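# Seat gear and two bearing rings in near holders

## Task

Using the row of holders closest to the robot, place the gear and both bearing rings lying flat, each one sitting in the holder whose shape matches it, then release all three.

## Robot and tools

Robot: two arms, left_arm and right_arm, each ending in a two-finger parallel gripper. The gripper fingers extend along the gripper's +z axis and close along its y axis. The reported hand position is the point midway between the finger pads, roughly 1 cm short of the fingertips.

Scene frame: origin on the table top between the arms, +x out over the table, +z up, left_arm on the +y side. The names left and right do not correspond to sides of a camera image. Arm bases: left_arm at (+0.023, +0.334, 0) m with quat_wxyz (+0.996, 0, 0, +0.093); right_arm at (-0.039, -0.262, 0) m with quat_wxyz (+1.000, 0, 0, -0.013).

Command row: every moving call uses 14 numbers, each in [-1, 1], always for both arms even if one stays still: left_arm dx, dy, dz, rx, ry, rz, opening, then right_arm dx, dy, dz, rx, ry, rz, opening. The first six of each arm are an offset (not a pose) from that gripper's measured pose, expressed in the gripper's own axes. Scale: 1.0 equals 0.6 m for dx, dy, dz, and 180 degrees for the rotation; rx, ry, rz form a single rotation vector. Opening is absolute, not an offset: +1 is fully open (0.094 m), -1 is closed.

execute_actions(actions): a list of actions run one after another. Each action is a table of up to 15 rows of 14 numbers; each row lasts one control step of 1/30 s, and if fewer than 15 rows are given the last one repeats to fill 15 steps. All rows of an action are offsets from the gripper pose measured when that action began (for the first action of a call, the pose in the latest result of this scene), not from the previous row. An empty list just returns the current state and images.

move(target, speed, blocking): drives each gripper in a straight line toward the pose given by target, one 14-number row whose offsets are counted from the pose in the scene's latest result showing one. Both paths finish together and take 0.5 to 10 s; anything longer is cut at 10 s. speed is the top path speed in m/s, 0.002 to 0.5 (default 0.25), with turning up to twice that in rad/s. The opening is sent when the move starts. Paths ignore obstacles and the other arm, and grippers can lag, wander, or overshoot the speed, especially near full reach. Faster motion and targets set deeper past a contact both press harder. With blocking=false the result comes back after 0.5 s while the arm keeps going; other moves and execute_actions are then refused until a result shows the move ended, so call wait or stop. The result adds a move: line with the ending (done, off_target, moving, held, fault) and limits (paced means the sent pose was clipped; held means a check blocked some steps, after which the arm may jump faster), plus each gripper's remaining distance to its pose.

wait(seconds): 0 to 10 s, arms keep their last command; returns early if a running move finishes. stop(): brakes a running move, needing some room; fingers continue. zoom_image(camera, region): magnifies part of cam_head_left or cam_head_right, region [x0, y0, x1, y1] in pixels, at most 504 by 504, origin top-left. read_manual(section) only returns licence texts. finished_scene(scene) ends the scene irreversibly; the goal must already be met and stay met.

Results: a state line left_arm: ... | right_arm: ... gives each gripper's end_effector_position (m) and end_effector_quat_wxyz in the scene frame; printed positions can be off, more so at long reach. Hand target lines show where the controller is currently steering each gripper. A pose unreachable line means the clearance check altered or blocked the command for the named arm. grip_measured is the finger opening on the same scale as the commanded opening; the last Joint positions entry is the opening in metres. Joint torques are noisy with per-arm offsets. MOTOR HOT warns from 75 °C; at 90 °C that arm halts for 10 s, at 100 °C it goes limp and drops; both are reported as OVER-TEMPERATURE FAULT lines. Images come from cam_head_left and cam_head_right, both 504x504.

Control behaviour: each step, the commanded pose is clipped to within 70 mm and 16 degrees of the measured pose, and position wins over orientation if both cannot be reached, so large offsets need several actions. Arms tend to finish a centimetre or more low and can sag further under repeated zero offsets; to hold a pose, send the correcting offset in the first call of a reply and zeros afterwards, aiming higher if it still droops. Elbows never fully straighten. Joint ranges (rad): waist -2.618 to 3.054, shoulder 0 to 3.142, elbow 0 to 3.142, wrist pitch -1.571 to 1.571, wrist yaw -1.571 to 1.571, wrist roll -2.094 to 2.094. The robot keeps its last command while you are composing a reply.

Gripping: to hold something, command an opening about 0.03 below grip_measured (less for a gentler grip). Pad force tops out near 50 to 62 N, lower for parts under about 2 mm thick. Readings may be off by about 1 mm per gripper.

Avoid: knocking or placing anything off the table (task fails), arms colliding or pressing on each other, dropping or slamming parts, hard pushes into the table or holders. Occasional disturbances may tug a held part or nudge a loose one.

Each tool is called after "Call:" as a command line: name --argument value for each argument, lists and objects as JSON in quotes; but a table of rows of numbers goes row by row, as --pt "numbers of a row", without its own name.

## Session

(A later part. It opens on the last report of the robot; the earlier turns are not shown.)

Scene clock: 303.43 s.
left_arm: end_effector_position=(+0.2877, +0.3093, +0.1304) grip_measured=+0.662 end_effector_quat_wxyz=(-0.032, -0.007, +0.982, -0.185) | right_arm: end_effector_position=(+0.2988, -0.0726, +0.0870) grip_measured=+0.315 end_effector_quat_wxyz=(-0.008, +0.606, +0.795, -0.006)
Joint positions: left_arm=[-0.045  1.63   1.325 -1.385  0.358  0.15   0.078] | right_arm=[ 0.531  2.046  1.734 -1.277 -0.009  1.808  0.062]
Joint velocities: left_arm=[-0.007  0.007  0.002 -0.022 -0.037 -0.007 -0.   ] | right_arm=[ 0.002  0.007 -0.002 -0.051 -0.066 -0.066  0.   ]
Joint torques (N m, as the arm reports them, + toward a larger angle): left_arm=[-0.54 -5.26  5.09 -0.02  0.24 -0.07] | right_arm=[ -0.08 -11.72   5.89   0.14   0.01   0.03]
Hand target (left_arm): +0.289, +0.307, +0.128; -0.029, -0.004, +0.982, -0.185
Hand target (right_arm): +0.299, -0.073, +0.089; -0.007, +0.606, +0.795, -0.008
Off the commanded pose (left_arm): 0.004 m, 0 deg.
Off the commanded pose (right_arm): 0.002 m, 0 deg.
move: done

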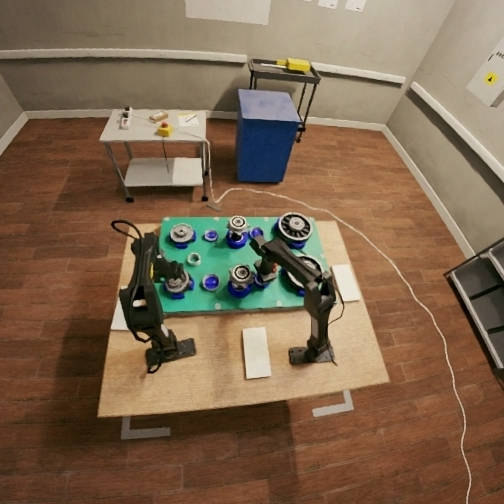

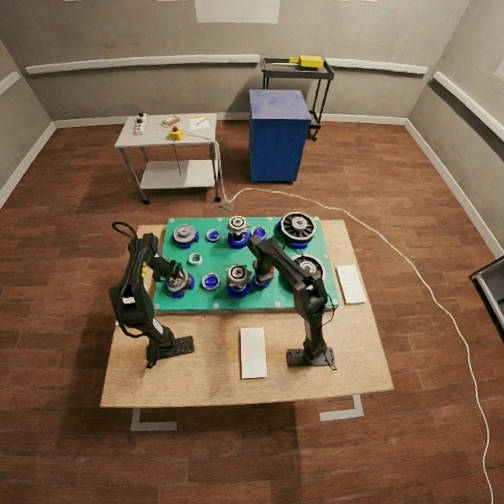

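Call:
move --target '[0, 0, 0.002, 0, 0, 0, 0.1, 0, 0, -0.105, 0, 0, 0, 0.275]' --speed 0.08

Call:
zoom_image --camera "cam_head_right" --region '[150, 255, 200, 305]'

Call:
zoom_image --camera "cam_head_left" --region '[240, 245, 290, 295]'

Scene clock: 312.10 s.
left_arm: end_effector_position=(+0.2878, +0.3111, +0.1295) grip_measured=+0.250 end_effector_quat_wxyz=(-0.033, -0.007, +0.983, -0.180) | right_arm: end_effector_position=(+0.3009, -0.0712, +0.1450) grip_measured=+0.306 end_effector_quat_wxyz=(-0.007, +0.606, +0.795, -0.004)
Joint positions: left_arm=[-0.045  1.631  1.325 -1.383  0.349  0.149  0.059] | right_arm=[ 0.531  2.063  1.99  -1.511 -0.01   1.808  0.061]
Joint velocities: left_arm=[ 0.002 -0.012 -0.002 -0.066  0.037 -0.022 -0.   ] | right_arm=[-0.012 -0.027 -0.007 -0.022 -0.022  0.007 -0.   ]
Joint torques (N m, as the arm reports them, + toward a larger angle): left_arm=[-0.2  -5.29  5.04 -0.2   0.28 -0.04] | right_arm=[ -0.09 -11.51   6.74  -0.01  -0.04  -0.02]
Hand target (left_arm): +0.288, +0.309, +0.129; -0.032, -0.006, +0.982, -0.185
Hand target (right_arm): +0.300, -0.073, +0.150; -0.007, +0.606, +0.795, -0.006
Off the commanded pose (left_arm): 0.002 m, 1 deg.
Off the commanded pose (right_arm): 0.005 m, 0 deg.
move: done

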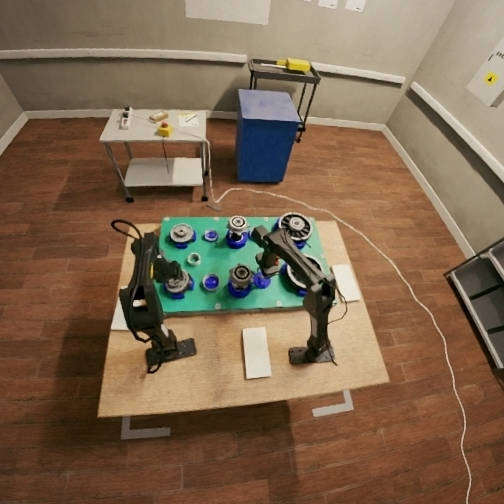

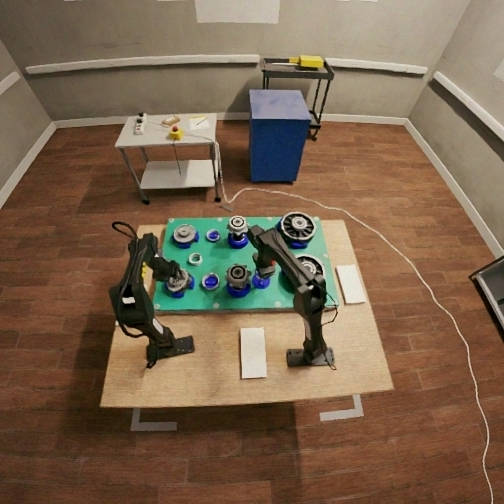

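Region (150, 255, 200, 305) of cam_head_right's 504x504 image, scaled by 10.080, with more detail than that image has.

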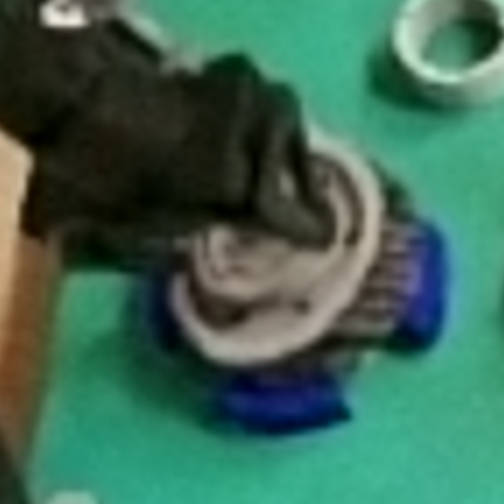

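Region (240, 245, 290, 295) of cam_head_left's 504x504 image, scaled by 10.080, with more detail than that image has.

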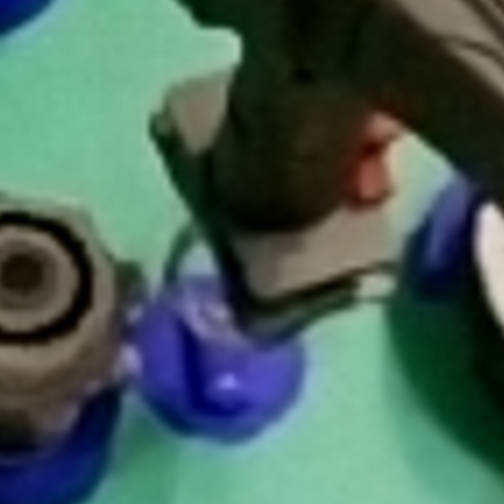

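Call:
move --target '[-0.0132, -0.0235, -0.0518, -0.1152, -0.0211, 0.0045, 0.2, 0.0797, -0.2217, -0.0045, 0, 0, -0.125, 0.275]' --speed 0.15

Call:
zoom_image --camera "cam_head_right" --region '[145, 245, 205, 305]'

Call:
zoom_image --camera "cam_head_left" --region '[145, 245, 205, 305]'

Scene clock: 341.87 s.
left_arm: end_effector_position=(+0.2901, +0.3098, +0.1306) grip_measured=+0.250 end_effector_quat_wxyz=(-0.044, -0.001, +0.999, -0.004) | right_arm: end_effector_position=(+0.1608, -0.0613, +0.1466) grip_measured=+0.306 end_effector_quat_wxyz=(-0.012, +0.446, +0.895, -0.012)
Joint positions: left_arm=[-0.27   1.639  1.384 -1.402  0.015 -0.085  0.059] | right_arm=[ 0.802  1.645  1.456 -1.413 -0.015  1.7    0.061]
Joint velocities: left_arm=[-0.012 -0.007  0.002  0.007 -0.066 -0.081 -0.   ] | right_arm=[-0.012 -0.002  0.007  0.007 -0.037 -0.037 -0.   ]
Joint torques (N m, as the arm reports them, + toward a larger angle): left_arm=[-0.47 -9.75 11.34 -0.45 -0.07 -0.19] | right_arm=[ 0.14 -9.19  4.56  0.37  0.04 -0.08]
Hand target (left_arm): +0.296, +0.311, +0.162; +0.005, -0.001, +1.000, +0.000
Hand target (right_arm): +0.160, -0.061, +0.149; -0.006, +0.440, +0.898, -0.003
Off the commanded pose (left_arm): 0.033 m, 5 deg.
Off the commanded pose (right_arm): 0.004 m, 2 deg.
move: off_target (left_arm)

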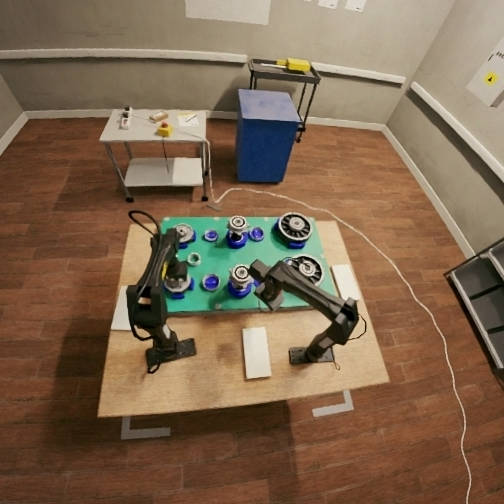

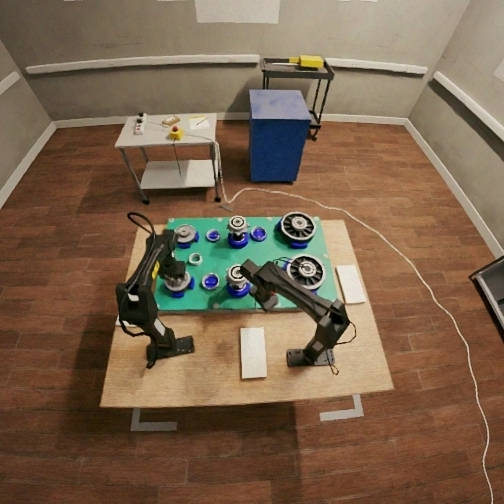

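Region (145, 245, 205, 305) of cam_head_right's 504x504 image, scaled by 8.400, with more detail than that image has.

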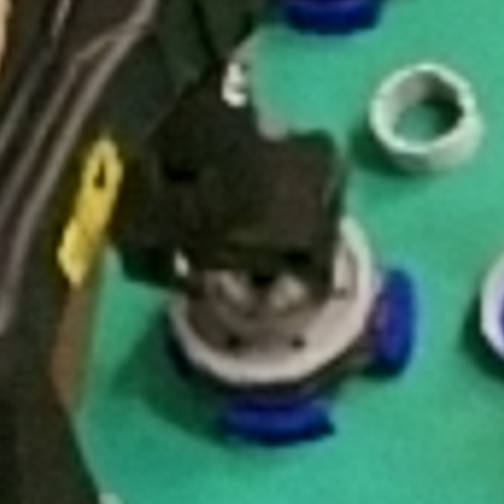

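Region (145, 245, 205, 305) of cam_head_left's 504x504 image, scaled by 8.400, with more detail than that image has.

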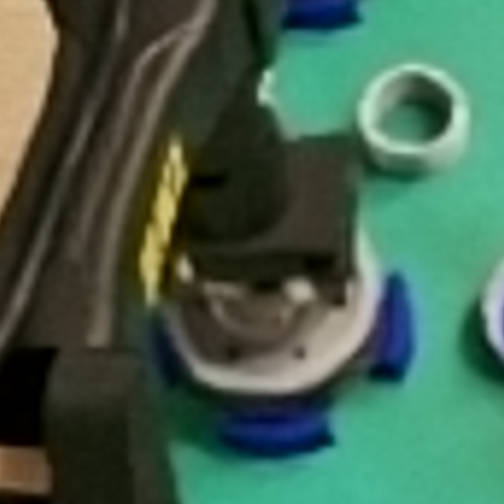

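Call:
execute_actions --actions '[[[-0.0054,0.002,-0.0505,-0.0025,-0.031,0,0.2,0.004,0.001,-0.003,0,0,-0.002,0.275],[-0.0054,0.002,-0.049,-0.0025,-0.031,0,0.2,0.011,0.002,-0.001,0,0,-0.005,0.275],[-0.0054,0.002,-0.0473,-0.0025,-0.031,0,0.2,0.02,0.004,0.002,0,0,-0.009,0.275],[-0.0054,0.002,-0.0456,-0.0025,-0.031,0,0.2,0.031,0.007,0.006,0,0,-0.013,0.275],[-0.0054,0.002,-0.0439,-0.0025,-0.031,0,0.2,0.043,0.01,0.01,0,0,-0.019,0.275],[-0.0054,0.002,-0.0422,-0.0025,-0.031,0,0.2,0.056,0.013,0.015,0,0,-0.024,0.275],[-0.0054,0.002,-0.0405,-0.0025,-0.031,0,0.2,0.07,0.016,0.02,0,0,-0.03,0.275],[-0.0054,0.002,-0.0388,-0.0025,-0.031,0,0.2,0.084,0.019,0.025,0,0,-0.036,0.275],[-0.0054,0.002,-0.0371,-0.0025,-0.031,0,0.2,0.098,0.022,0.03,0,0,-0.042,0.275],[-0.0054,0.002,-0.0354,-0.0025,-0.031,0,0.2,0.111,0.025,0.034,0,0,-0.048,0.275],[-0.0054,0.002,-0.0337,-0.0025,-0.031,0,0.2,0.123,0.028,0.038,0,0,-0.053,0.275],[-0.0054,0.002,-0.032,-0.0025,-0.031,0,0.2,0.134,0.03,0.042,0,0,-0.058,0.275],[-0.0054,0.002,-0.0303,-0.0025,-0.031,0,0.2,0.143,0.032,0.045,0,0,-0.062,0.275],[-0.0054,0.002,-0.0286,-0.0025,-0.031,0,0.2,0.15,0.034,0.047,0,0,-0.065,0.275],[-0.0054,0.002,-0.027,-0.0025,-0.031,0,0.2,0.154,0.035,0.048,0,0,-0.067,0.275]]]'

Call:
wait --seconds 0.3

Scene clock: 370.17 s.
left_arm: end_effector_position=(+0.2890, +0.3096, +0.1227) grip_measured=+0.250 end_effector_quat_wxyz=(-0.043, -0.002, +0.999, -0.004) | right_arm: end_effector_position=(+0.1146, +0.0057, +0.1144) grip_measured=+0.306 end_effector_quat_wxyz=(-0.020, +0.347, +0.937, -0.037)
Joint positions: left_arm=[-0.271  1.634  1.347 -1.369  0.015 -0.087  0.059] | right_arm=[ 1.058  1.79   1.493 -1.354 -0.026  1.741  0.061]
Joint velocities: left_arm=[-0.027 -0.071 -0.071  0.154  0.051 -0.022 -0.001] | right_arm=[ 0.369  0.403  0.208  0.198 -0.11   0.11  -0.001]
Joint torques (N m, as the arm reports them, + toward a larger angle): left_arm=[-0.2  -9.87  7.91 -0.21 -0.09 -0.04] | right_arm=[-0.36 -9.53  7.06  0.13  0.04  0.17]
Hand target (left_arm): +0.294, +0.311, +0.145; +0.004, -0.002, +1.000, -0.001
Hand target (right_arm): +0.120, +0.024, +0.119; -0.013, +0.350, +0.937, -0.010
Off the commanded pose (left_arm): 0.024 m, 5 deg.
Off the commanded pose (right_arm): 0.021 m, 3 deg.

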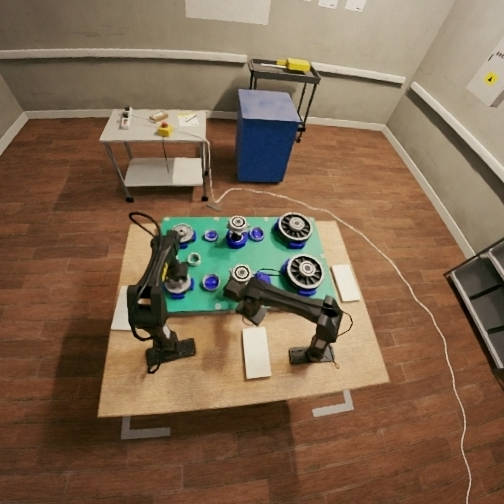

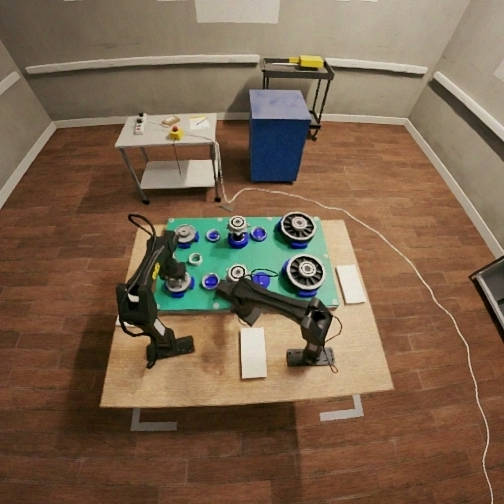

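Scene clock: 370.47 s.
left_arm: end_effector_position=(+0.2891, +0.3096, +0.1227) grip_measured=+0.250 end_effector_quat_wxyz=(-0.040, -0.002, +0.999, -0.004) | right_arm: end_effector_position=(+0.1136, +0.0174, +0.1114) grip_measured=+0.306 end_effector_quat_wxyz=(-0.021, +0.343, +0.939, -0.029)
Joint positions: left_arm=[-0.271  1.63   1.343 -1.364  0.015 -0.087  0.059] | right_arm=[ 1.077  1.812  1.509 -1.332 -0.031  1.75   0.061]
Joint velocities: left_arm=[-0.022 -0.002  0.002 -0.022  0.007 -0.037  0.   ] | right_arm=[-0.012 -0.022  0.002  0.022  0.022 -0.051 -0.   ]
Joint torques (N m, as the arm reports them, + toward a larger angle): left_arm=[ -0.2  -10.01   7.87  -0.18  -0.06  -0.11] | right_arm=[-0.17 -9.77  7.08  0.25  0.05  0.11]
Hand target (left_arm): +0.294, +0.311, +0.145; +0.004, -0.002, +1.000, -0.001
Hand target (right_arm): +0.120, +0.024, +0.119; -0.013, +0.350, +0.937, -0.010
Off the commanded pose (left_arm): 0.024 m, 5 deg.
Off the commanded pose (right_arm): 0.012 m, 2 deg.
wait: 0.30 s; no rest

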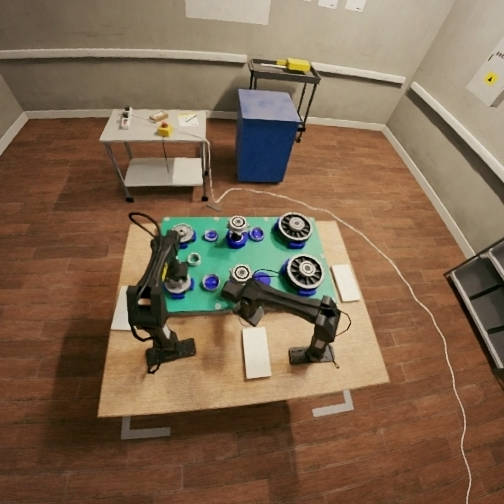

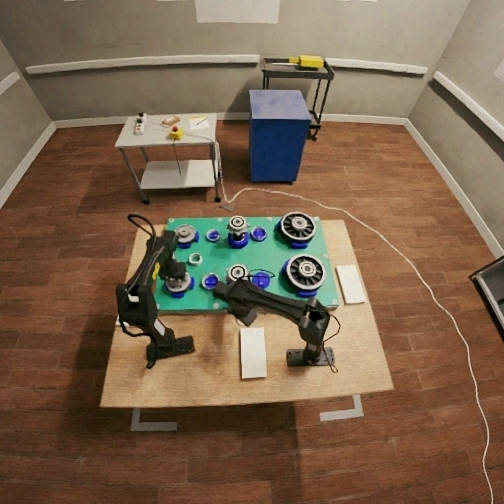

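Call:
execute_actions --actions '[[[-0.0054,0.002,-0.036,-0.002,-0.028,0,0.2,0.002,0.015,-0.011,-0.012,-0.002,0.002,0.275],[-0.0054,0.002,-0.0338,-0.002,-0.028,0,0.2,0.008,0.018,-0.008,-0.012,-0.002,0,0.275],[-0.0054,0.002,-0.0316,-0.002,-0.028,0,0.2,0.017,0.023,-0.002,-0.013,-0.003,-0.004,0.275],[-0.0054,0.002,-0.0294,-0.002,-0.028,0,0.2,0.027,0.028,0.004,-0.014,-0.003,-0.008,0.275],[-0.0054,0.002,-0.0272,-0.002,-0.028,0,0.2,0.038,0.034,0.011,-0.015,-0.004,-0.013,0.275],[-0.0054,0.002,-0.025,-0.002,-0.028,0,0.2,0.05,0.04,0.018,-0.015,-0.004,-0.018,0.275],[-0.0054,0.002,-0.0228,-0.002,-0.028,0,0.2,0.063,0.047,0.026,-0.016,-0.005,-0.023,0.275],[-0.0054,0.002,-0.0206,-0.002,-0.028,0,0.2,0.076,0.054,0.034,-0.017,-0.005,-0.029,0.275],[-0.0054,0.002,-0.0184,-0.002,-0.028,0,0.2,0.089,0.06,0.042,-0.018,-0.006,-0.034,0.275],[-0.0054,0.002,-0.0162,-0.002,-0.028,0,0.2,0.101,0.066,0.049,-0.019,-0.006,-0.039,0.275],[-0.0054,0.002,-0.014,-0.002,-0.028,0,0.2,0.112,0.072,0.056,-0.019,-0.007,-0.044,0.275],[-0.0054,0.002,-0.0118,-0.002,-0.028,0,0.2,0.122,0.077,0.062,-0.02,-0.007,-0.048,0.275],[-0.0054,0.002,-0.0096,-0.002,-0.028,0,0.2,0.131,0.082,0.067,-0.021,-0.008,-0.052,0.275],[-0.0054,0.002,-0.0074,-0.002,-0.028,0,0.2,0.137,0.085,0.071,-0.021,-0.008,-0.055,0.275],[-0.0054,0.002,-0.005,-0.002,-0.028,0,0.2,0.141,0.087,0.0737,-0.0213,-0.008,-0.056,0.275]]]'

Call:
wait --seconds 0.4

Call:
zoom_image --camera "cam_head_right" --region '[145, 245, 205, 305]'

Scene clock: 393.50 s.
left_arm: end_effector_position=(+0.2888, +0.3095, +0.1209) grip_measured=+0.250 end_effector_quat_wxyz=(-0.021, -0.000, +1.000, -0.003) | right_arm: end_effector_position=(+0.0727, +0.0859, +0.0657) grip_measured=+0.306 end_effector_quat_wxyz=(-0.010, +0.263, +0.964, -0.032)
Joint positions: left_arm=[-0.275  1.592  1.298 -1.318  0.01  -0.088  0.059] | right_arm=[ 1.275  2.016  1.603 -1.223 -0.017  1.781  0.061]
Joint velocities: left_arm=[ 0.002 -0.095 -0.066  0.125 -0.037 -0.007 -0.   ] | right_arm=[ 0.325  0.569  0.325  0.388  0.037  0.037 -0.   ]
Joint torques (N m, as the arm reports them, + toward a larger angle): left_arm=[ 0.04 -6.9   5.07  0.07 -0.01 -0.07] | right_arm=[ -0.61 -12.09   6.77   0.09   0.16   0.08]
Hand target (left_arm): +0.293, +0.311, +0.125; +0.003, -0.003, +1.000, -0.001
Hand target (right_arm): +0.079, +0.108, +0.067; +0.000, +0.259, +0.966, +0.001
Off the commanded pose (left_arm): 0.006 m, 3 deg.
Off the commanded pose (right_arm): 0.025 m, 4 deg.

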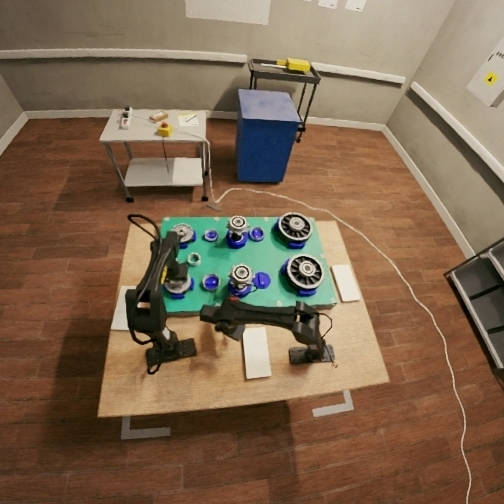

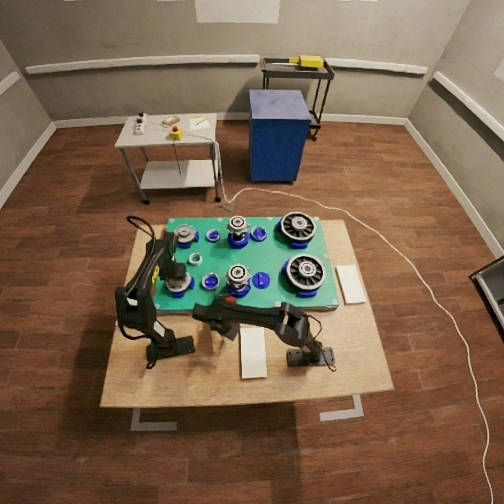

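Scene clock: 393.90 s.
left_arm: end_effector_position=(+0.2889, +0.3094, +0.1209) grip_measured=+0.250 end_effector_quat_wxyz=(-0.018, +0.000, +1.000, -0.003) | right_arm: end_effector_position=(+0.0706, +0.1001, +0.0569) grip_measured=+0.306 end_effector_quat_wxyz=(-0.009, +0.254, +0.967, -0.022)
Joint positions: left_arm=[-0.275  1.586  1.293 -1.312  0.01  -0.088  0.059] | right_arm=[ 1.293  2.052  1.623 -1.185 -0.015  1.781  0.061]
Joint velocities: left_arm=[ 0.002  0.012 -0.002  0.022 -0.037 -0.037  0.   ] | right_arm=[-0.012 -0.017  0.002 -0.007  0.095 -0.081 -0.001]
Joint torques (N m, as the arm reports them, + toward a larger angle): left_arm=[ 0.23 -6.64  4.83  0.15  0.02 -0.06] | right_arm=[ -0.47 -12.6    6.94   0.29   0.18   0.08]
Hand target (left_arm): +0.293, +0.311, +0.125; +0.003, -0.002, +1.000, -0.001
Hand target (right_arm): +0.079, +0.109, +0.068; +0.001, +0.259, +0.966, +0.001
Off the commanded pose (left_arm): 0.006 m, 2 deg.
Off the commanded pose (right_arm): 0.016 m, 3 deg.
wait: 0.40 s; no rest

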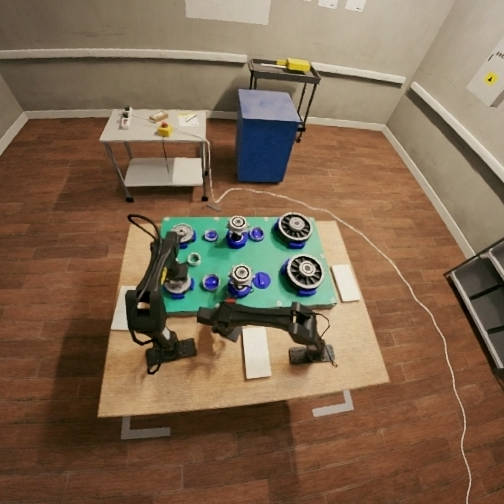

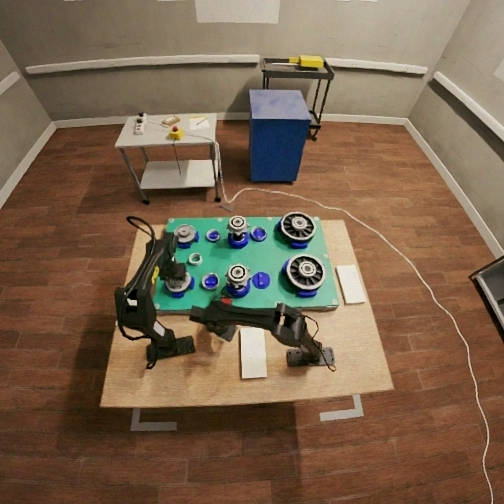

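Region (145, 245, 205, 305) of cam_head_right's 504x504 image, scaled by 8.400, with more detail than that image has.

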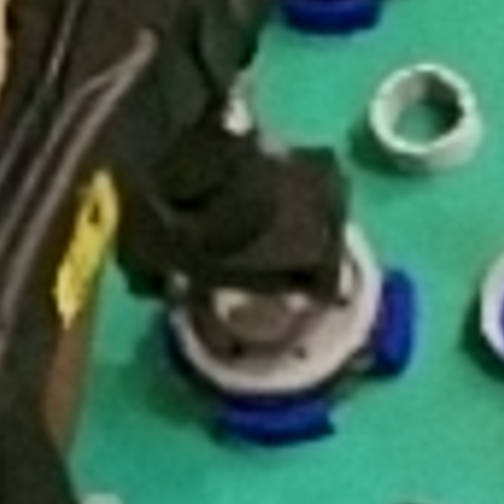

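Call:
move --target '[0, 0, -0.003, 0, 0, 0, 0.66, -0.0025, 0.0155, 0.0543, -0.015, -0.002, 0.003, 0.275]' --speed 0.05

Call:
zoom_image --camera "cam_head_left" --region '[190, 290, 260, 360]'

Call:
zoom_image --camera "cam_head_right" --region '[190, 290, 260, 360]'

Scene clock: 405.23 s.
left_arm: end_effector_position=(+0.2889, +0.3094, +0.1209) grip_measured=+0.658 end_effector_quat_wxyz=(-0.018, +0.000, +1.000, -0.003) | right_arm: end_effector_position=(+0.0728, +0.1071, +0.0267) grip_measured=+0.306 end_effector_quat_wxyz=(-0.008, +0.254, +0.967, -0.001)
Joint positions: left_arm=[-0.275  1.586  1.293 -1.312  0.01  -0.088  0.078] | right_arm=[ 1.293  2.069  1.525 -1.029 -0.015  1.781  0.061]
Joint velocities: left_arm=[ 0.007  0.007 -0.012  0.051 -0.037 -0.022 -0.   ] | right_arm=[ 0.002 -0.012 -0.012  0.037  0.022 -0.051  0.001]
Joint torques (N m, as the arm reports them, + toward a larger angle): left_arm=[ 0.09 -5.06  6.34 -0.13  0.07 -0.02] | right_arm=[ -0.17 -11.5    4.45   0.45   0.18   0.18]
Hand target (left_arm): +0.289, +0.309, +0.123; -0.017, +0.000, +1.000, -0.003
Hand target (right_arm): +0.075, +0.106, +0.024; +0.000, +0.259, +0.966, +0.000
Off the commanded pose (left_arm): 0.002 m, 0 deg.
Off the commanded pose (right_arm): 0.004 m, 1 deg.
move: done

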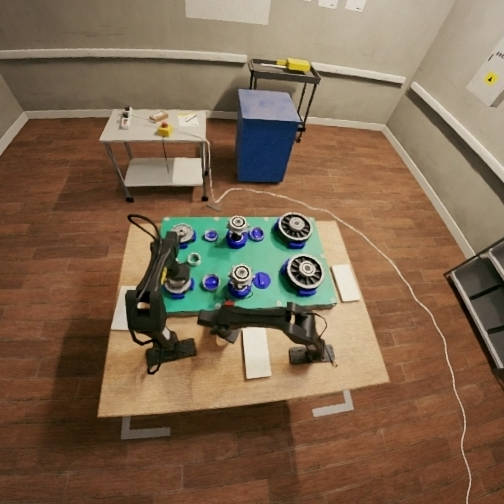

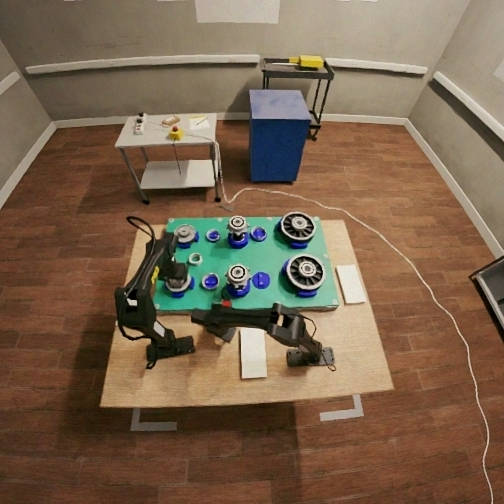

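Region (190, 290, 260, 360) of cam_head_left's 504x504 image, scaled by 7.200, with more detail than that image has.

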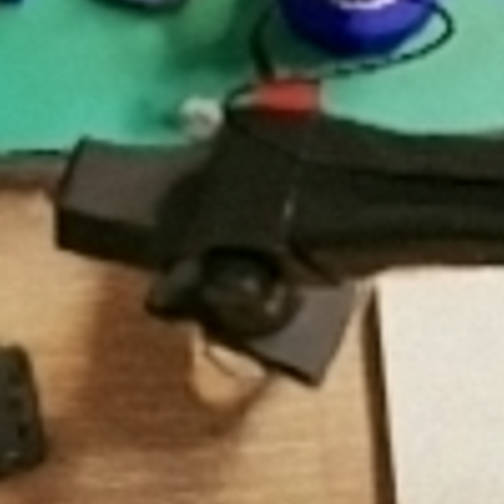

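Region (190, 290, 260, 360) of cam_head_right's 504x504 image, scaled by 7.200, with more detail than that image has.

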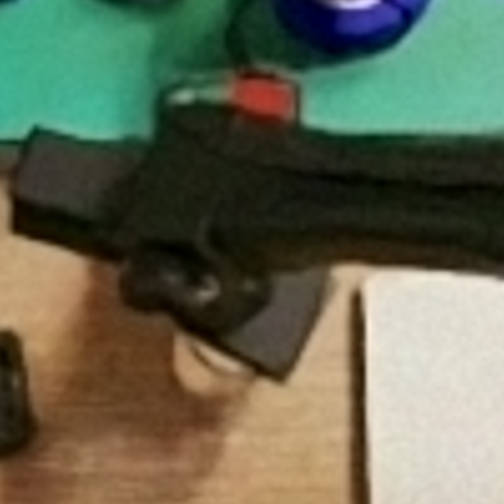

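Call:
move --target '[0, 0, -0.062, 0, -0.011, 0, 0.66, 0, 0, 0.012, 0, 0, 0, 0.275]' --speed 0.08

Scene clock: 411.10 s.
left_arm: end_effector_position=(+0.2878, +0.3095, +0.1455) grip_measured=+0.658 end_effector_quat_wxyz=(-0.018, +0.000, +1.000, -0.003) | right_arm: end_effector_position=(+0.0737, +0.1101, +0.0267) grip_measured=+0.306 end_effector_quat_wxyz=(-0.008, +0.254, +0.967, +0.006)
Joint positions: left_arm=[-0.275  1.582  1.386 -1.409  0.01  -0.088  0.078] | right_arm=[ 1.293  2.069  1.525 -1.016 -0.016  1.781  0.061]
Joint velocities: left_arm=[ 0.017  0.002 -0.017 -0.051 -0.007  0.066 -0.   ] | right_arm=[-0.022 -0.002  0.002 -0.022  0.037 -0.051 -0.   ]
Joint torques (N m, as the arm reports them, + toward a larger angle): left_arm=[ 0.12 -6.3   7.77 -0.18  0.04 -0.07] | right_arm=[  0.02 -10.82   4.     0.47  -0.03   0.06]
Hand target (left_arm): +0.290, +0.310, +0.158; -0.000, -0.000, +1.000, -0.004
Hand target (right_arm): +0.073, +0.107, +0.020; -0.008, +0.254, +0.967, -0.001
Off the commanded pose (left_arm): 0.013 m, 2 deg.
Off the commanded pose (right_arm): 0.008 m, 1 deg.
move: off_target (left_arm)

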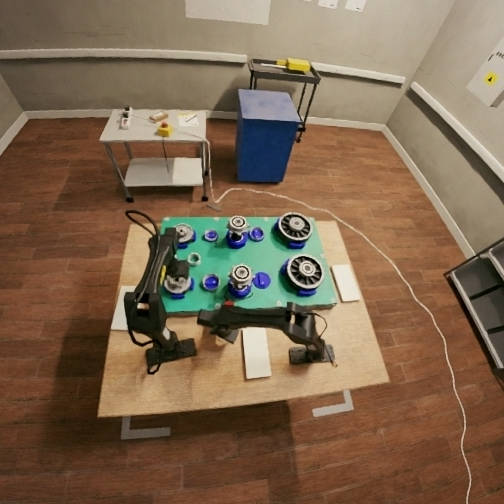

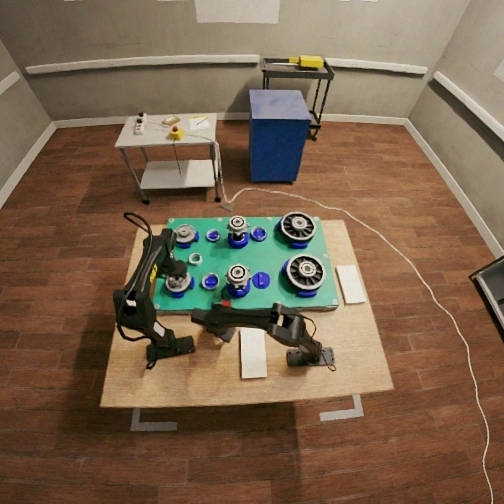

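Call:
move --target '[-0.0148, -0.2443, -0.0148, 0.0043, -0.0114, -0.3333, 1, 0, 0, -0.15, 0, 0, 0, 1]' --speed 0.35

Call:
zoom_image --camera "cam_head_right" --region '[150, 235, 240, 305]'

Call:
zoom_image --camera "cam_head_left" --region '[150, 235, 240, 305]'

Scene clock: 430.30 s.
left_arm: end_effector_position=(+0.2953, +0.1659, +0.1523) grip_measured=+1.000 end_effector_quat_wxyz=(-0.003, -0.499, +0.866, -0.004) | right_arm: end_effector_position=(+0.0732, +0.1094, +0.1034) grip_measured=+1.000 end_effector_quat_wxyz=(-0.009, +0.254, +0.967, -0.003)
Joint positions: left_arm=[-0.737  1.754  1.604 -1.416  0.009 -1.596  0.094] | right_arm=[ 1.293  2.034  1.782 -1.325 -0.017  1.781  0.094]
Joint velocities: left_arm=[-0.007  0.002  0.007  0.007  0.081 -0.081  0.   ] | right_arm=[-0.007  0.012 -0.017  0.022 -0.037  0.051  0.   ]
Joint torques (N m, as the arm reports them, + toward a larger angle): left_arm=[-0.86 -6.18  8.08 -0.21 -0.05 -0.12] | right_arm=[ -0.16 -13.1    6.91   0.02  -0.03   0.  ]
Hand target (left_arm): +0.296, +0.166, +0.158; +0.003, -0.500, +0.866, -0.002
Hand target (right_arm): +0.075, +0.108, +0.116; -0.007, +0.254, +0.967, +0.006
Off the commanded pose (left_arm): 0.004 m, 1 deg.
Off the commanded pose (right_arm): 0.013 m, 1 deg.
move: off_target (right_arm)

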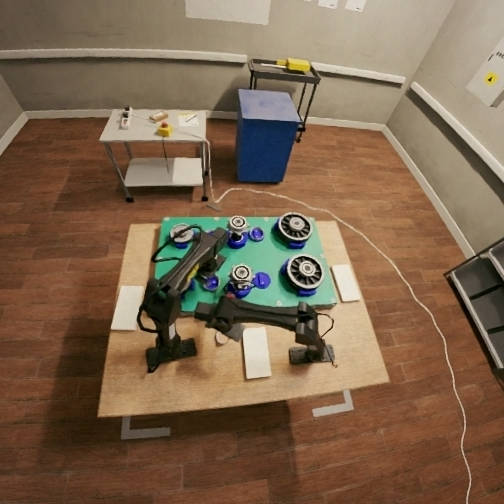

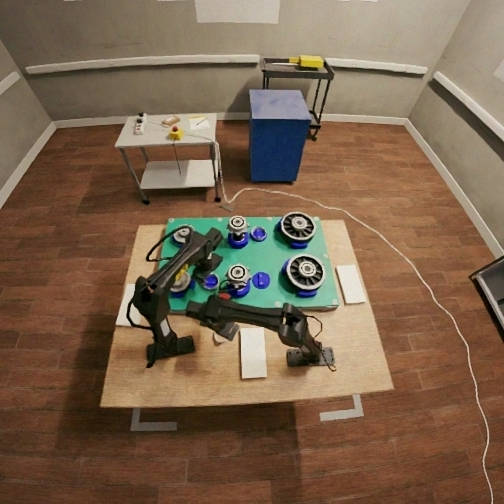

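Region (150, 235, 240, 305) of cam_head_right's 504x504 image, scaled by 5.600, with more detail than that image has.

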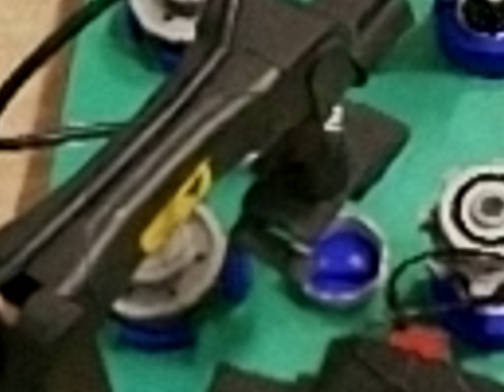

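Region (150, 235, 240, 305) of cam_head_left's 504x504 image, scaled by 5.600, with more detail than that image has.

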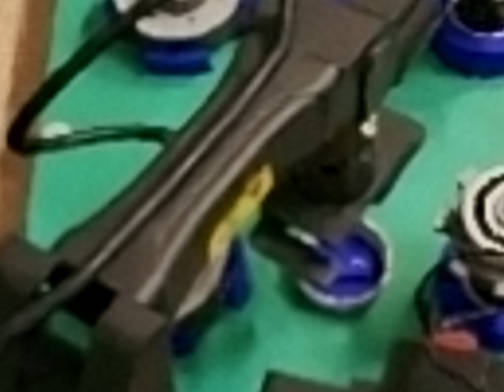

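Call:
move --target '[0.001, -0.0045, 0.083, 0, 0, 0, 1, -0.3955, -0.4065, -0.067, 0, 0, 0, 1]' --speed 0.3

Call:
zoom_image --camera "cam_head_right" --region '[185, 250, 235, 300]'

Call:
zoom_image --camera "cam_head_left" --region '[185, 250, 235, 300]'

Scene clock: 458.33 s.
left_arm: end_effector_position=(+0.2985, +0.1640, +0.1042) grip_measured=+1.000 end_effector_quat_wxyz=(-0.003, -0.501, +0.866, -0.003) | right_arm: end_effector_position=(+0.1636, -0.2168, +0.1352) grip_measured=+1.000 end_effector_quat_wxyz=(-0.014, +0.256, +0.966, -0.005)
Joint positions: left_arm=[-0.737  1.77   1.432 -1.23   0.009 -1.599  0.094] | right_arm=[ 0.239  1.353  1.141 -1.388 -0.004  0.731  0.094]
Joint velocities: left_arm=[-0.017  0.002 -0.012  0.037  0.022  0.022  0.   ] | right_arm=[-0.002  0.007  0.002 -0.051  0.037 -0.095  0.   ]
Joint torques (N m, as the arm reports them, + toward a larger angle): left_arm=[-0.64 -6.57  4.93  0.12  0.06 -0.06] | right_arm=[-0.61 -5.56  5.62  0.09 -0.05 -0.1 ]
Hand target (left_arm): +0.298, +0.163, +0.103; -0.003, -0.499, +0.866, -0.004
Hand target (right_arm): +0.161, -0.219, +0.139; -0.014, +0.254, +0.967, -0.002
Off the commanded pose (left_arm): 0.002 m, 0 deg.
Off the commanded pose (right_arm): 0.008 m, 1 deg.
move: done

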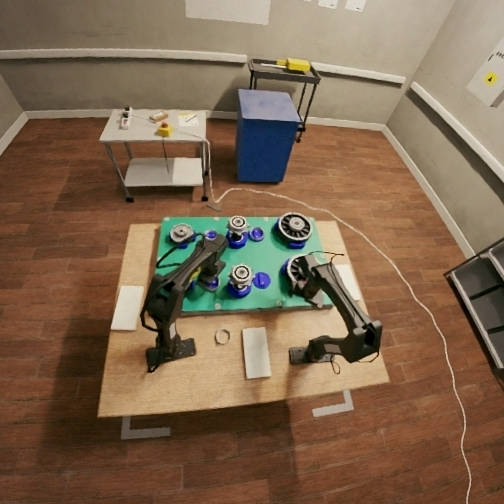

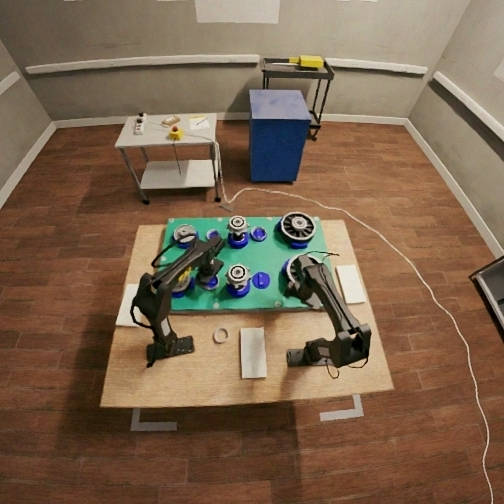

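Region (185, 250, 235, 300) of cam_head_right's 504x504 image, scaled by 10.080, with more detail than that image has.

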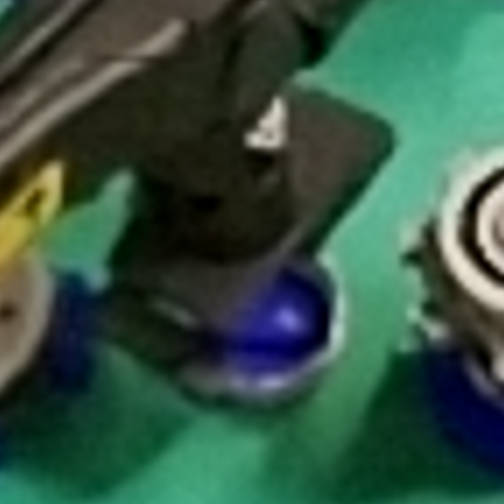

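Region (185, 250, 235, 300) of cam_head_left's 504x504 image, scaled by 10.080, with more detail than that image has.

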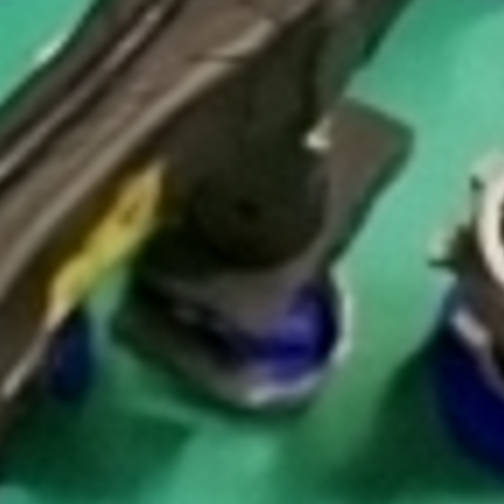

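Call:
move --target '[0, 0.005, 0.0535, 0, 0, 0, 1, 0, 0, -0.008, 0, 0, 0, 1]' --speed 0.06

Call:
zoom_image --camera "cam_head_right" --region '[185, 250, 235, 300]'

Scene clock: 471.00 s.
left_arm: end_effector_position=(+0.2958, +0.1657, +0.0789) grip_measured=+1.000 end_effector_quat_wxyz=(-0.003, -0.501, +0.866, -0.004) | right_arm: end_effector_position=(+0.1631, -0.2169, +0.1352) grip_measured=+1.000 end_effector_quat_wxyz=(-0.015, +0.255, +0.967, -0.005)
Joint positions: left_arm=[-0.737  1.772  1.332 -1.128  0.009 -1.599  0.094] | right_arm=[ 0.239  1.353  1.141 -1.39  -0.004  0.728  0.094]
Joint velocities: left_arm=[-0.002 -0.012  0.002 -0.051 -0.022  0.007  0.   ] | right_arm=[-0.012 -0.007  0.002 -0.022 -0.037 -0.022  0.   ]
Joint torques (N m, as the arm reports them, + toward a larger angle): left_arm=[-0.02 -6.07  4.12  0.25  0.06 -0.08] | right_arm=[ 0.   -4.3   6.5   0.06 -0.02  0.06]
Hand target (left_arm): +0.296, +0.165, +0.072; -0.003, -0.501, +0.866, -0.003
Hand target (right_arm): +0.164, -0.217, +0.140; -0.014, +0.256, +0.967, -0.005
Off the commanded pose (left_arm): 0.007 m, 0 deg.
Off the commanded pose (right_arm): 0.005 m, 0 deg.
move: done

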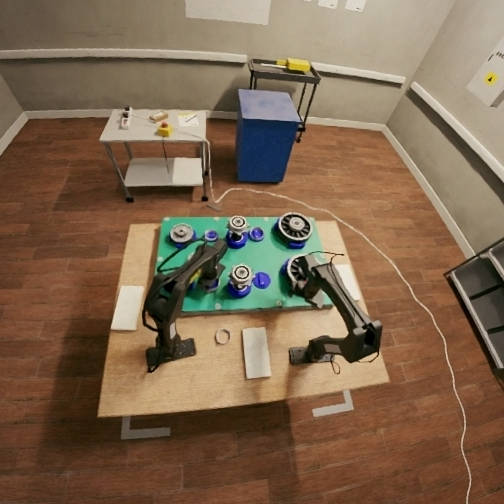

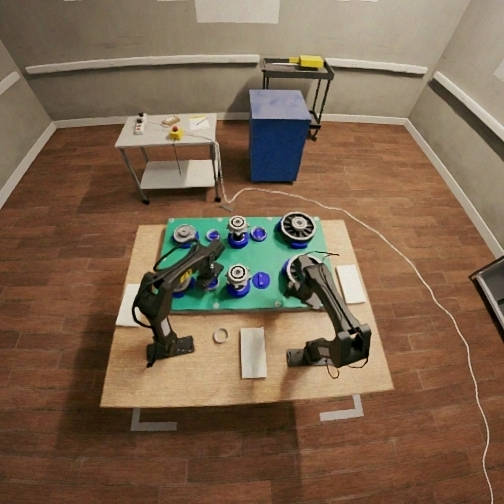

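Region (185, 250, 235, 300) of cam_head_right's 504x504 image, scaled by 10.080, with more detail than that image has.

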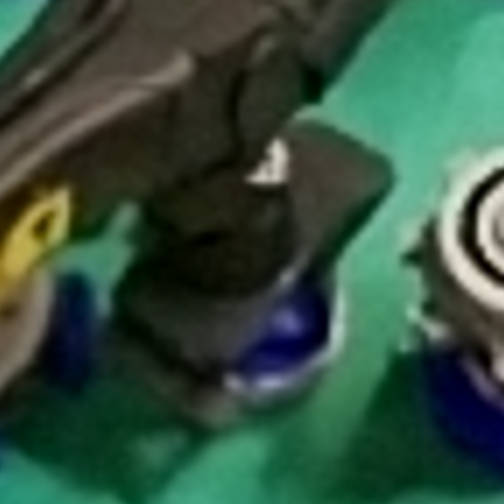

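Call:
move --target '[0, 0, -0.006, 0, 0, 0, 0.5, 0, 0, -0.008, 0, 0, 0, 1]' --speed 0.05

Scene clock: 478.70 s.
left_arm: end_effector_position=(+0.2957, +0.1657, +0.0789) grip_measured=+0.578 end_effector_quat_wxyz=(-0.003, -0.501, +0.866, -0.003) | right_arm: end_effector_position=(+0.1627, -0.2170, +0.1352) grip_measured=+1.000 end_effector_quat_wxyz=(-0.015, +0.255, +0.967, -0.005)
Joint positions: left_arm=[-0.737  1.772  1.332 -1.128  0.009 -1.599  0.074] | right_arm=[ 0.239  1.353  1.141 -1.391 -0.004  0.728  0.094]
Joint velocities: left_arm=[-0.012  0.012 -0.002 -0.007 -0.007  0.007 -0.001] | right_arm=[ 0.022  0.012  0.007 -0.007  0.022 -0.081  0.   ]
Joint torques (N m, as the arm reports them, + toward a larger angle): left_arm=[-0.1  -6.69  6.52 -0.14  0.07 -0.06] | right_arm=[-0.19 -4.3   6.68  0.06 -0.02  0.01]
Hand target (left_arm): +0.296, +0.166, +0.083; -0.003, -0.501, +0.866, -0.004
Hand target (right_arm): +0.163, -0.217, +0.140; -0.015, +0.255, +0.967, -0.005
Off the commanded pose (left_arm): 0.004 m, 0 deg.
Off the commanded pose (right_arm): 0.005 m, 0 deg.
move: done

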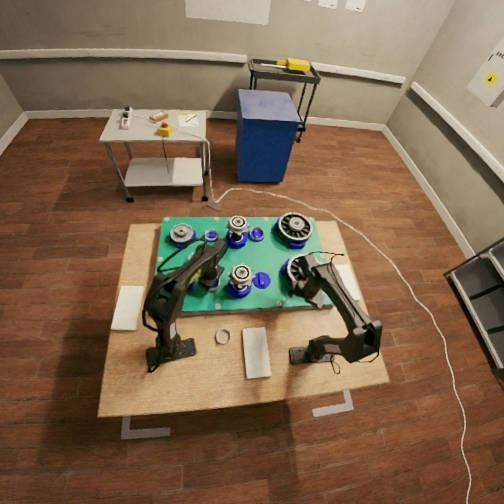

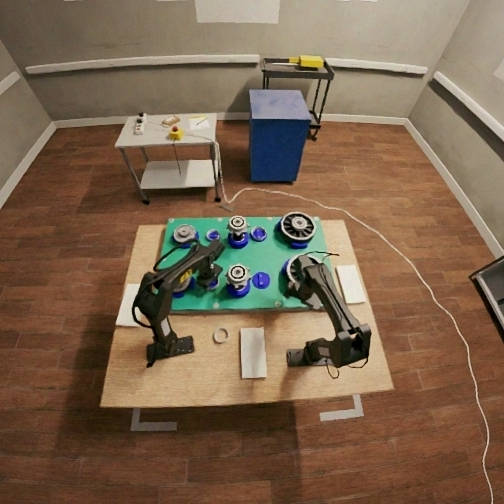

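Call:
move --target '[0, 0, -0.09, 0, 0, 0, 0.54, 0, 0, -0.008, 0, 0, 0, 1]' --speed 0.1

Scene clock: 495.77 s.
left_arm: end_effector_position=(+0.2933, +0.1672, +0.1183) grip_measured=+0.578 end_effector_quat_wxyz=(-0.010, -0.501, +0.866, +0.010) | right_arm: end_effector_position=(+0.1621, -0.2171, +0.1352) grip_measured=+1.000 end_effector_quat_wxyz=(-0.017, +0.255, +0.967, -0.006)
Joint positions: left_arm=[-0.737  1.772  1.489 -1.316  0.009 -1.599  0.074] | right_arm=[ 0.239  1.353  1.141 -1.394 -0.004  0.728  0.094]
Joint velocities: left_arm=[ 0.002 -0.002 -0.022  0.081  0.037 -0.022 -0.001] | right_arm=[ 0.002 -0.017 -0.022  0.022 -0.051  0.022  0.   ]
Joint torques (N m, as the arm reports them, + toward a larger angle): left_arm=[ 0.46 -8.25  8.16 -0.32  0.06  0.  ] | right_arm=[ 0.   -4.46  6.79  0.06 -0.02  0.03]
Hand target (left_arm): +0.295, +0.167, +0.133; -0.003, -0.501, +0.866, -0.004
Hand target (right_arm): +0.163, -0.217, +0.140; -0.015, +0.255, +0.967, -0.005
Off the commanded pose (left_arm): 0.015 m, 2 deg.
Off the commanded pose (right_arm): 0.005 m, 0 deg.
move: off_target (left_arm)

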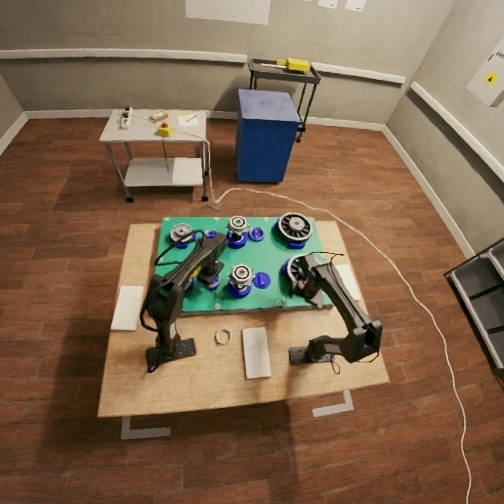

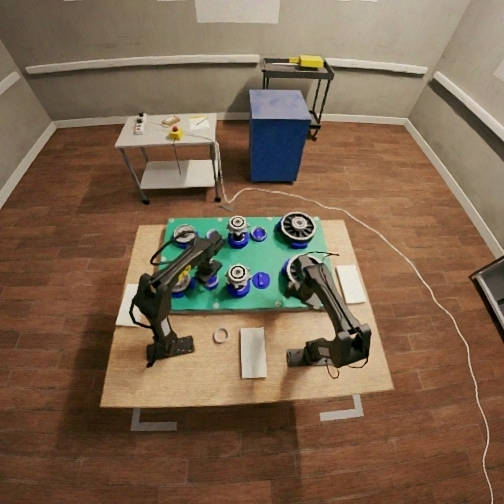

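Call:
move --target '[0.1877, 0.1675, -0.022, 0, 0, 0.1, 0.54, 0, 0, -0.008, 0, 0, 0, 1]' --speed 0.25

Call:
move --target '[0.305, -0.0395, 0.085, 0, 0, 0.122, 0.54, 0, 0, 0, 0, 0, 0, 1]' --speed 0.25

Scene clock: 504.17 s.
left_arm: end_effector_position=(+0.1553, +0.1175, +0.1300) grip_measured=+0.578 end_effector_quat_wxyz=(-0.012, -0.356, +0.934, +0.005) | right_arm: end_effector_position=(+0.1617, -0.2172, +0.1353) grip_measured=+1.000 end_effector_quat_wxyz=(-0.017, +0.255, +0.967, -0.006)
Joint positions: left_arm=[-1.196  1.515  1.26  -1.33   0.022 -1.738  0.074] | right_arm=[ 0.239  1.353  1.141 -1.396 -0.004  0.728  0.094]
Joint velocities: left_arm=[-0.002 -0.012 -0.002 -0.007 -0.007  0.007  0.001] | right_arm=[ 0.012 -0.007 -0.007  0.037 -0.037 -0.022  0.   ]
Joint torques (N m, as the arm reports them, + toward a larger angle): left_arm=[-0.29 -6.12  5.25 -0.22  0.   -0.05] | right_arm=[ 0.16 -4.37  6.63  0.08 -0.04  0.07]
Hand target (left_arm): +0.152, +0.123, +0.134; -0.009, -0.359, +0.933, +0.006
Hand target (right_arm): +0.162, -0.217, +0.140; -0.016, +0.255, +0.967, -0.006
Off the commanded pose (left_arm): 0.007 m, 1 deg.
Off the commanded pose (right_arm): 0.005 m, 0 deg.
move: done

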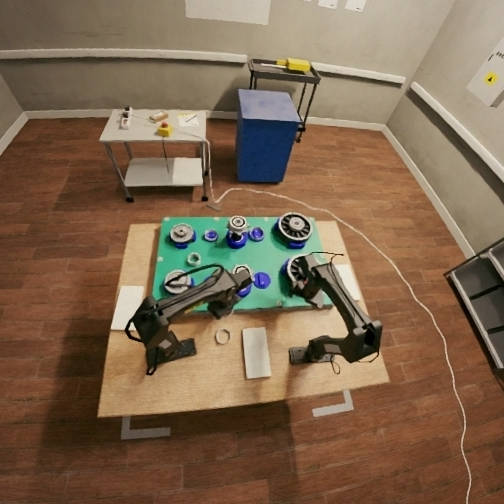

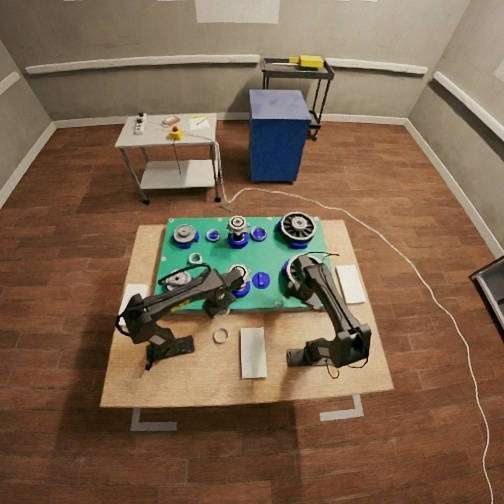

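Scene clock: 505.33 s.
left_arm: end_effector_position=(+0.0318, -0.0127, +0.0737) grip_measured=+0.578 end_effector_quat_wxyz=(-0.011, -0.168, +0.986, +0.020) | right_arm: end_effector_position=(+0.1617, -0.2172, +0.1353) grip_measured=+1.000 end_effector_quat_wxyz=(-0.017, +0.255, +0.967, -0.006)
Joint positions: left_arm=[-1.72   1.91   1.487 -1.185  0.027 -1.87   0.074] | right_arm=[ 0.239  1.353  1.141 -1.396 -0.004  0.728  0.094]
Joint velocities: left_arm=[-0.012  0.007  0.007  0.022 -0.022  0.007 -0.   ] | right_arm=[-0.017 -0.012  0.012 -0.139 -0.007 -0.066  0.   ]
Joint torques (N m, as the arm reports them, + toward a larger angle): left_arm=[ 0.2  -8.44  8.21 -0.1   0.   -0.06] | right_arm=[-0.1  -4.59  5.15  0.22 -0.03  0.04]
Hand target (left_arm): +0.034, -0.021, +0.086; -0.010, -0.172, +0.985, -0.000
Hand target (right_arm): +0.162, -0.217, +0.135; -0.017, +0.255, +0.967, -0.006
Off the commanded pose (left_arm): 0.013 m, 2 deg.
Off the commanded pose (right_arm): 0.000 m, 0 deg.
move: off_target (left_arm)

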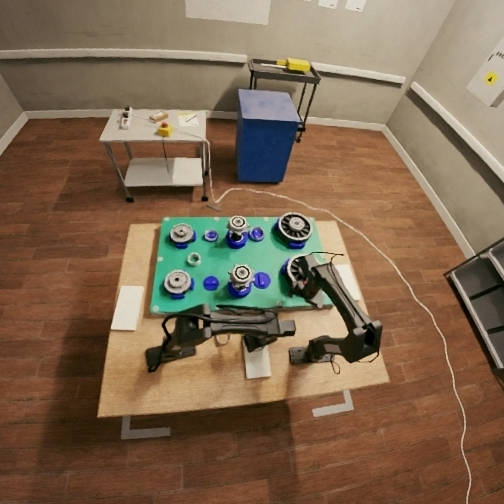

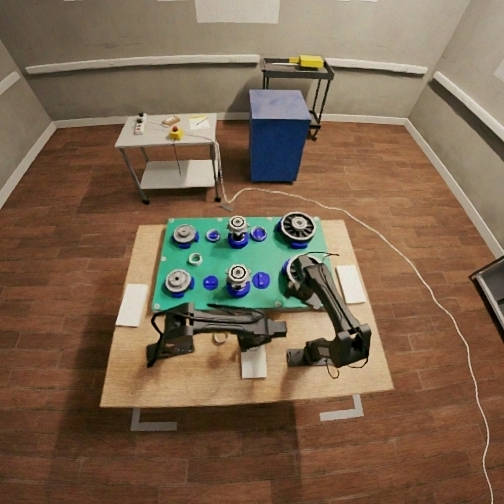

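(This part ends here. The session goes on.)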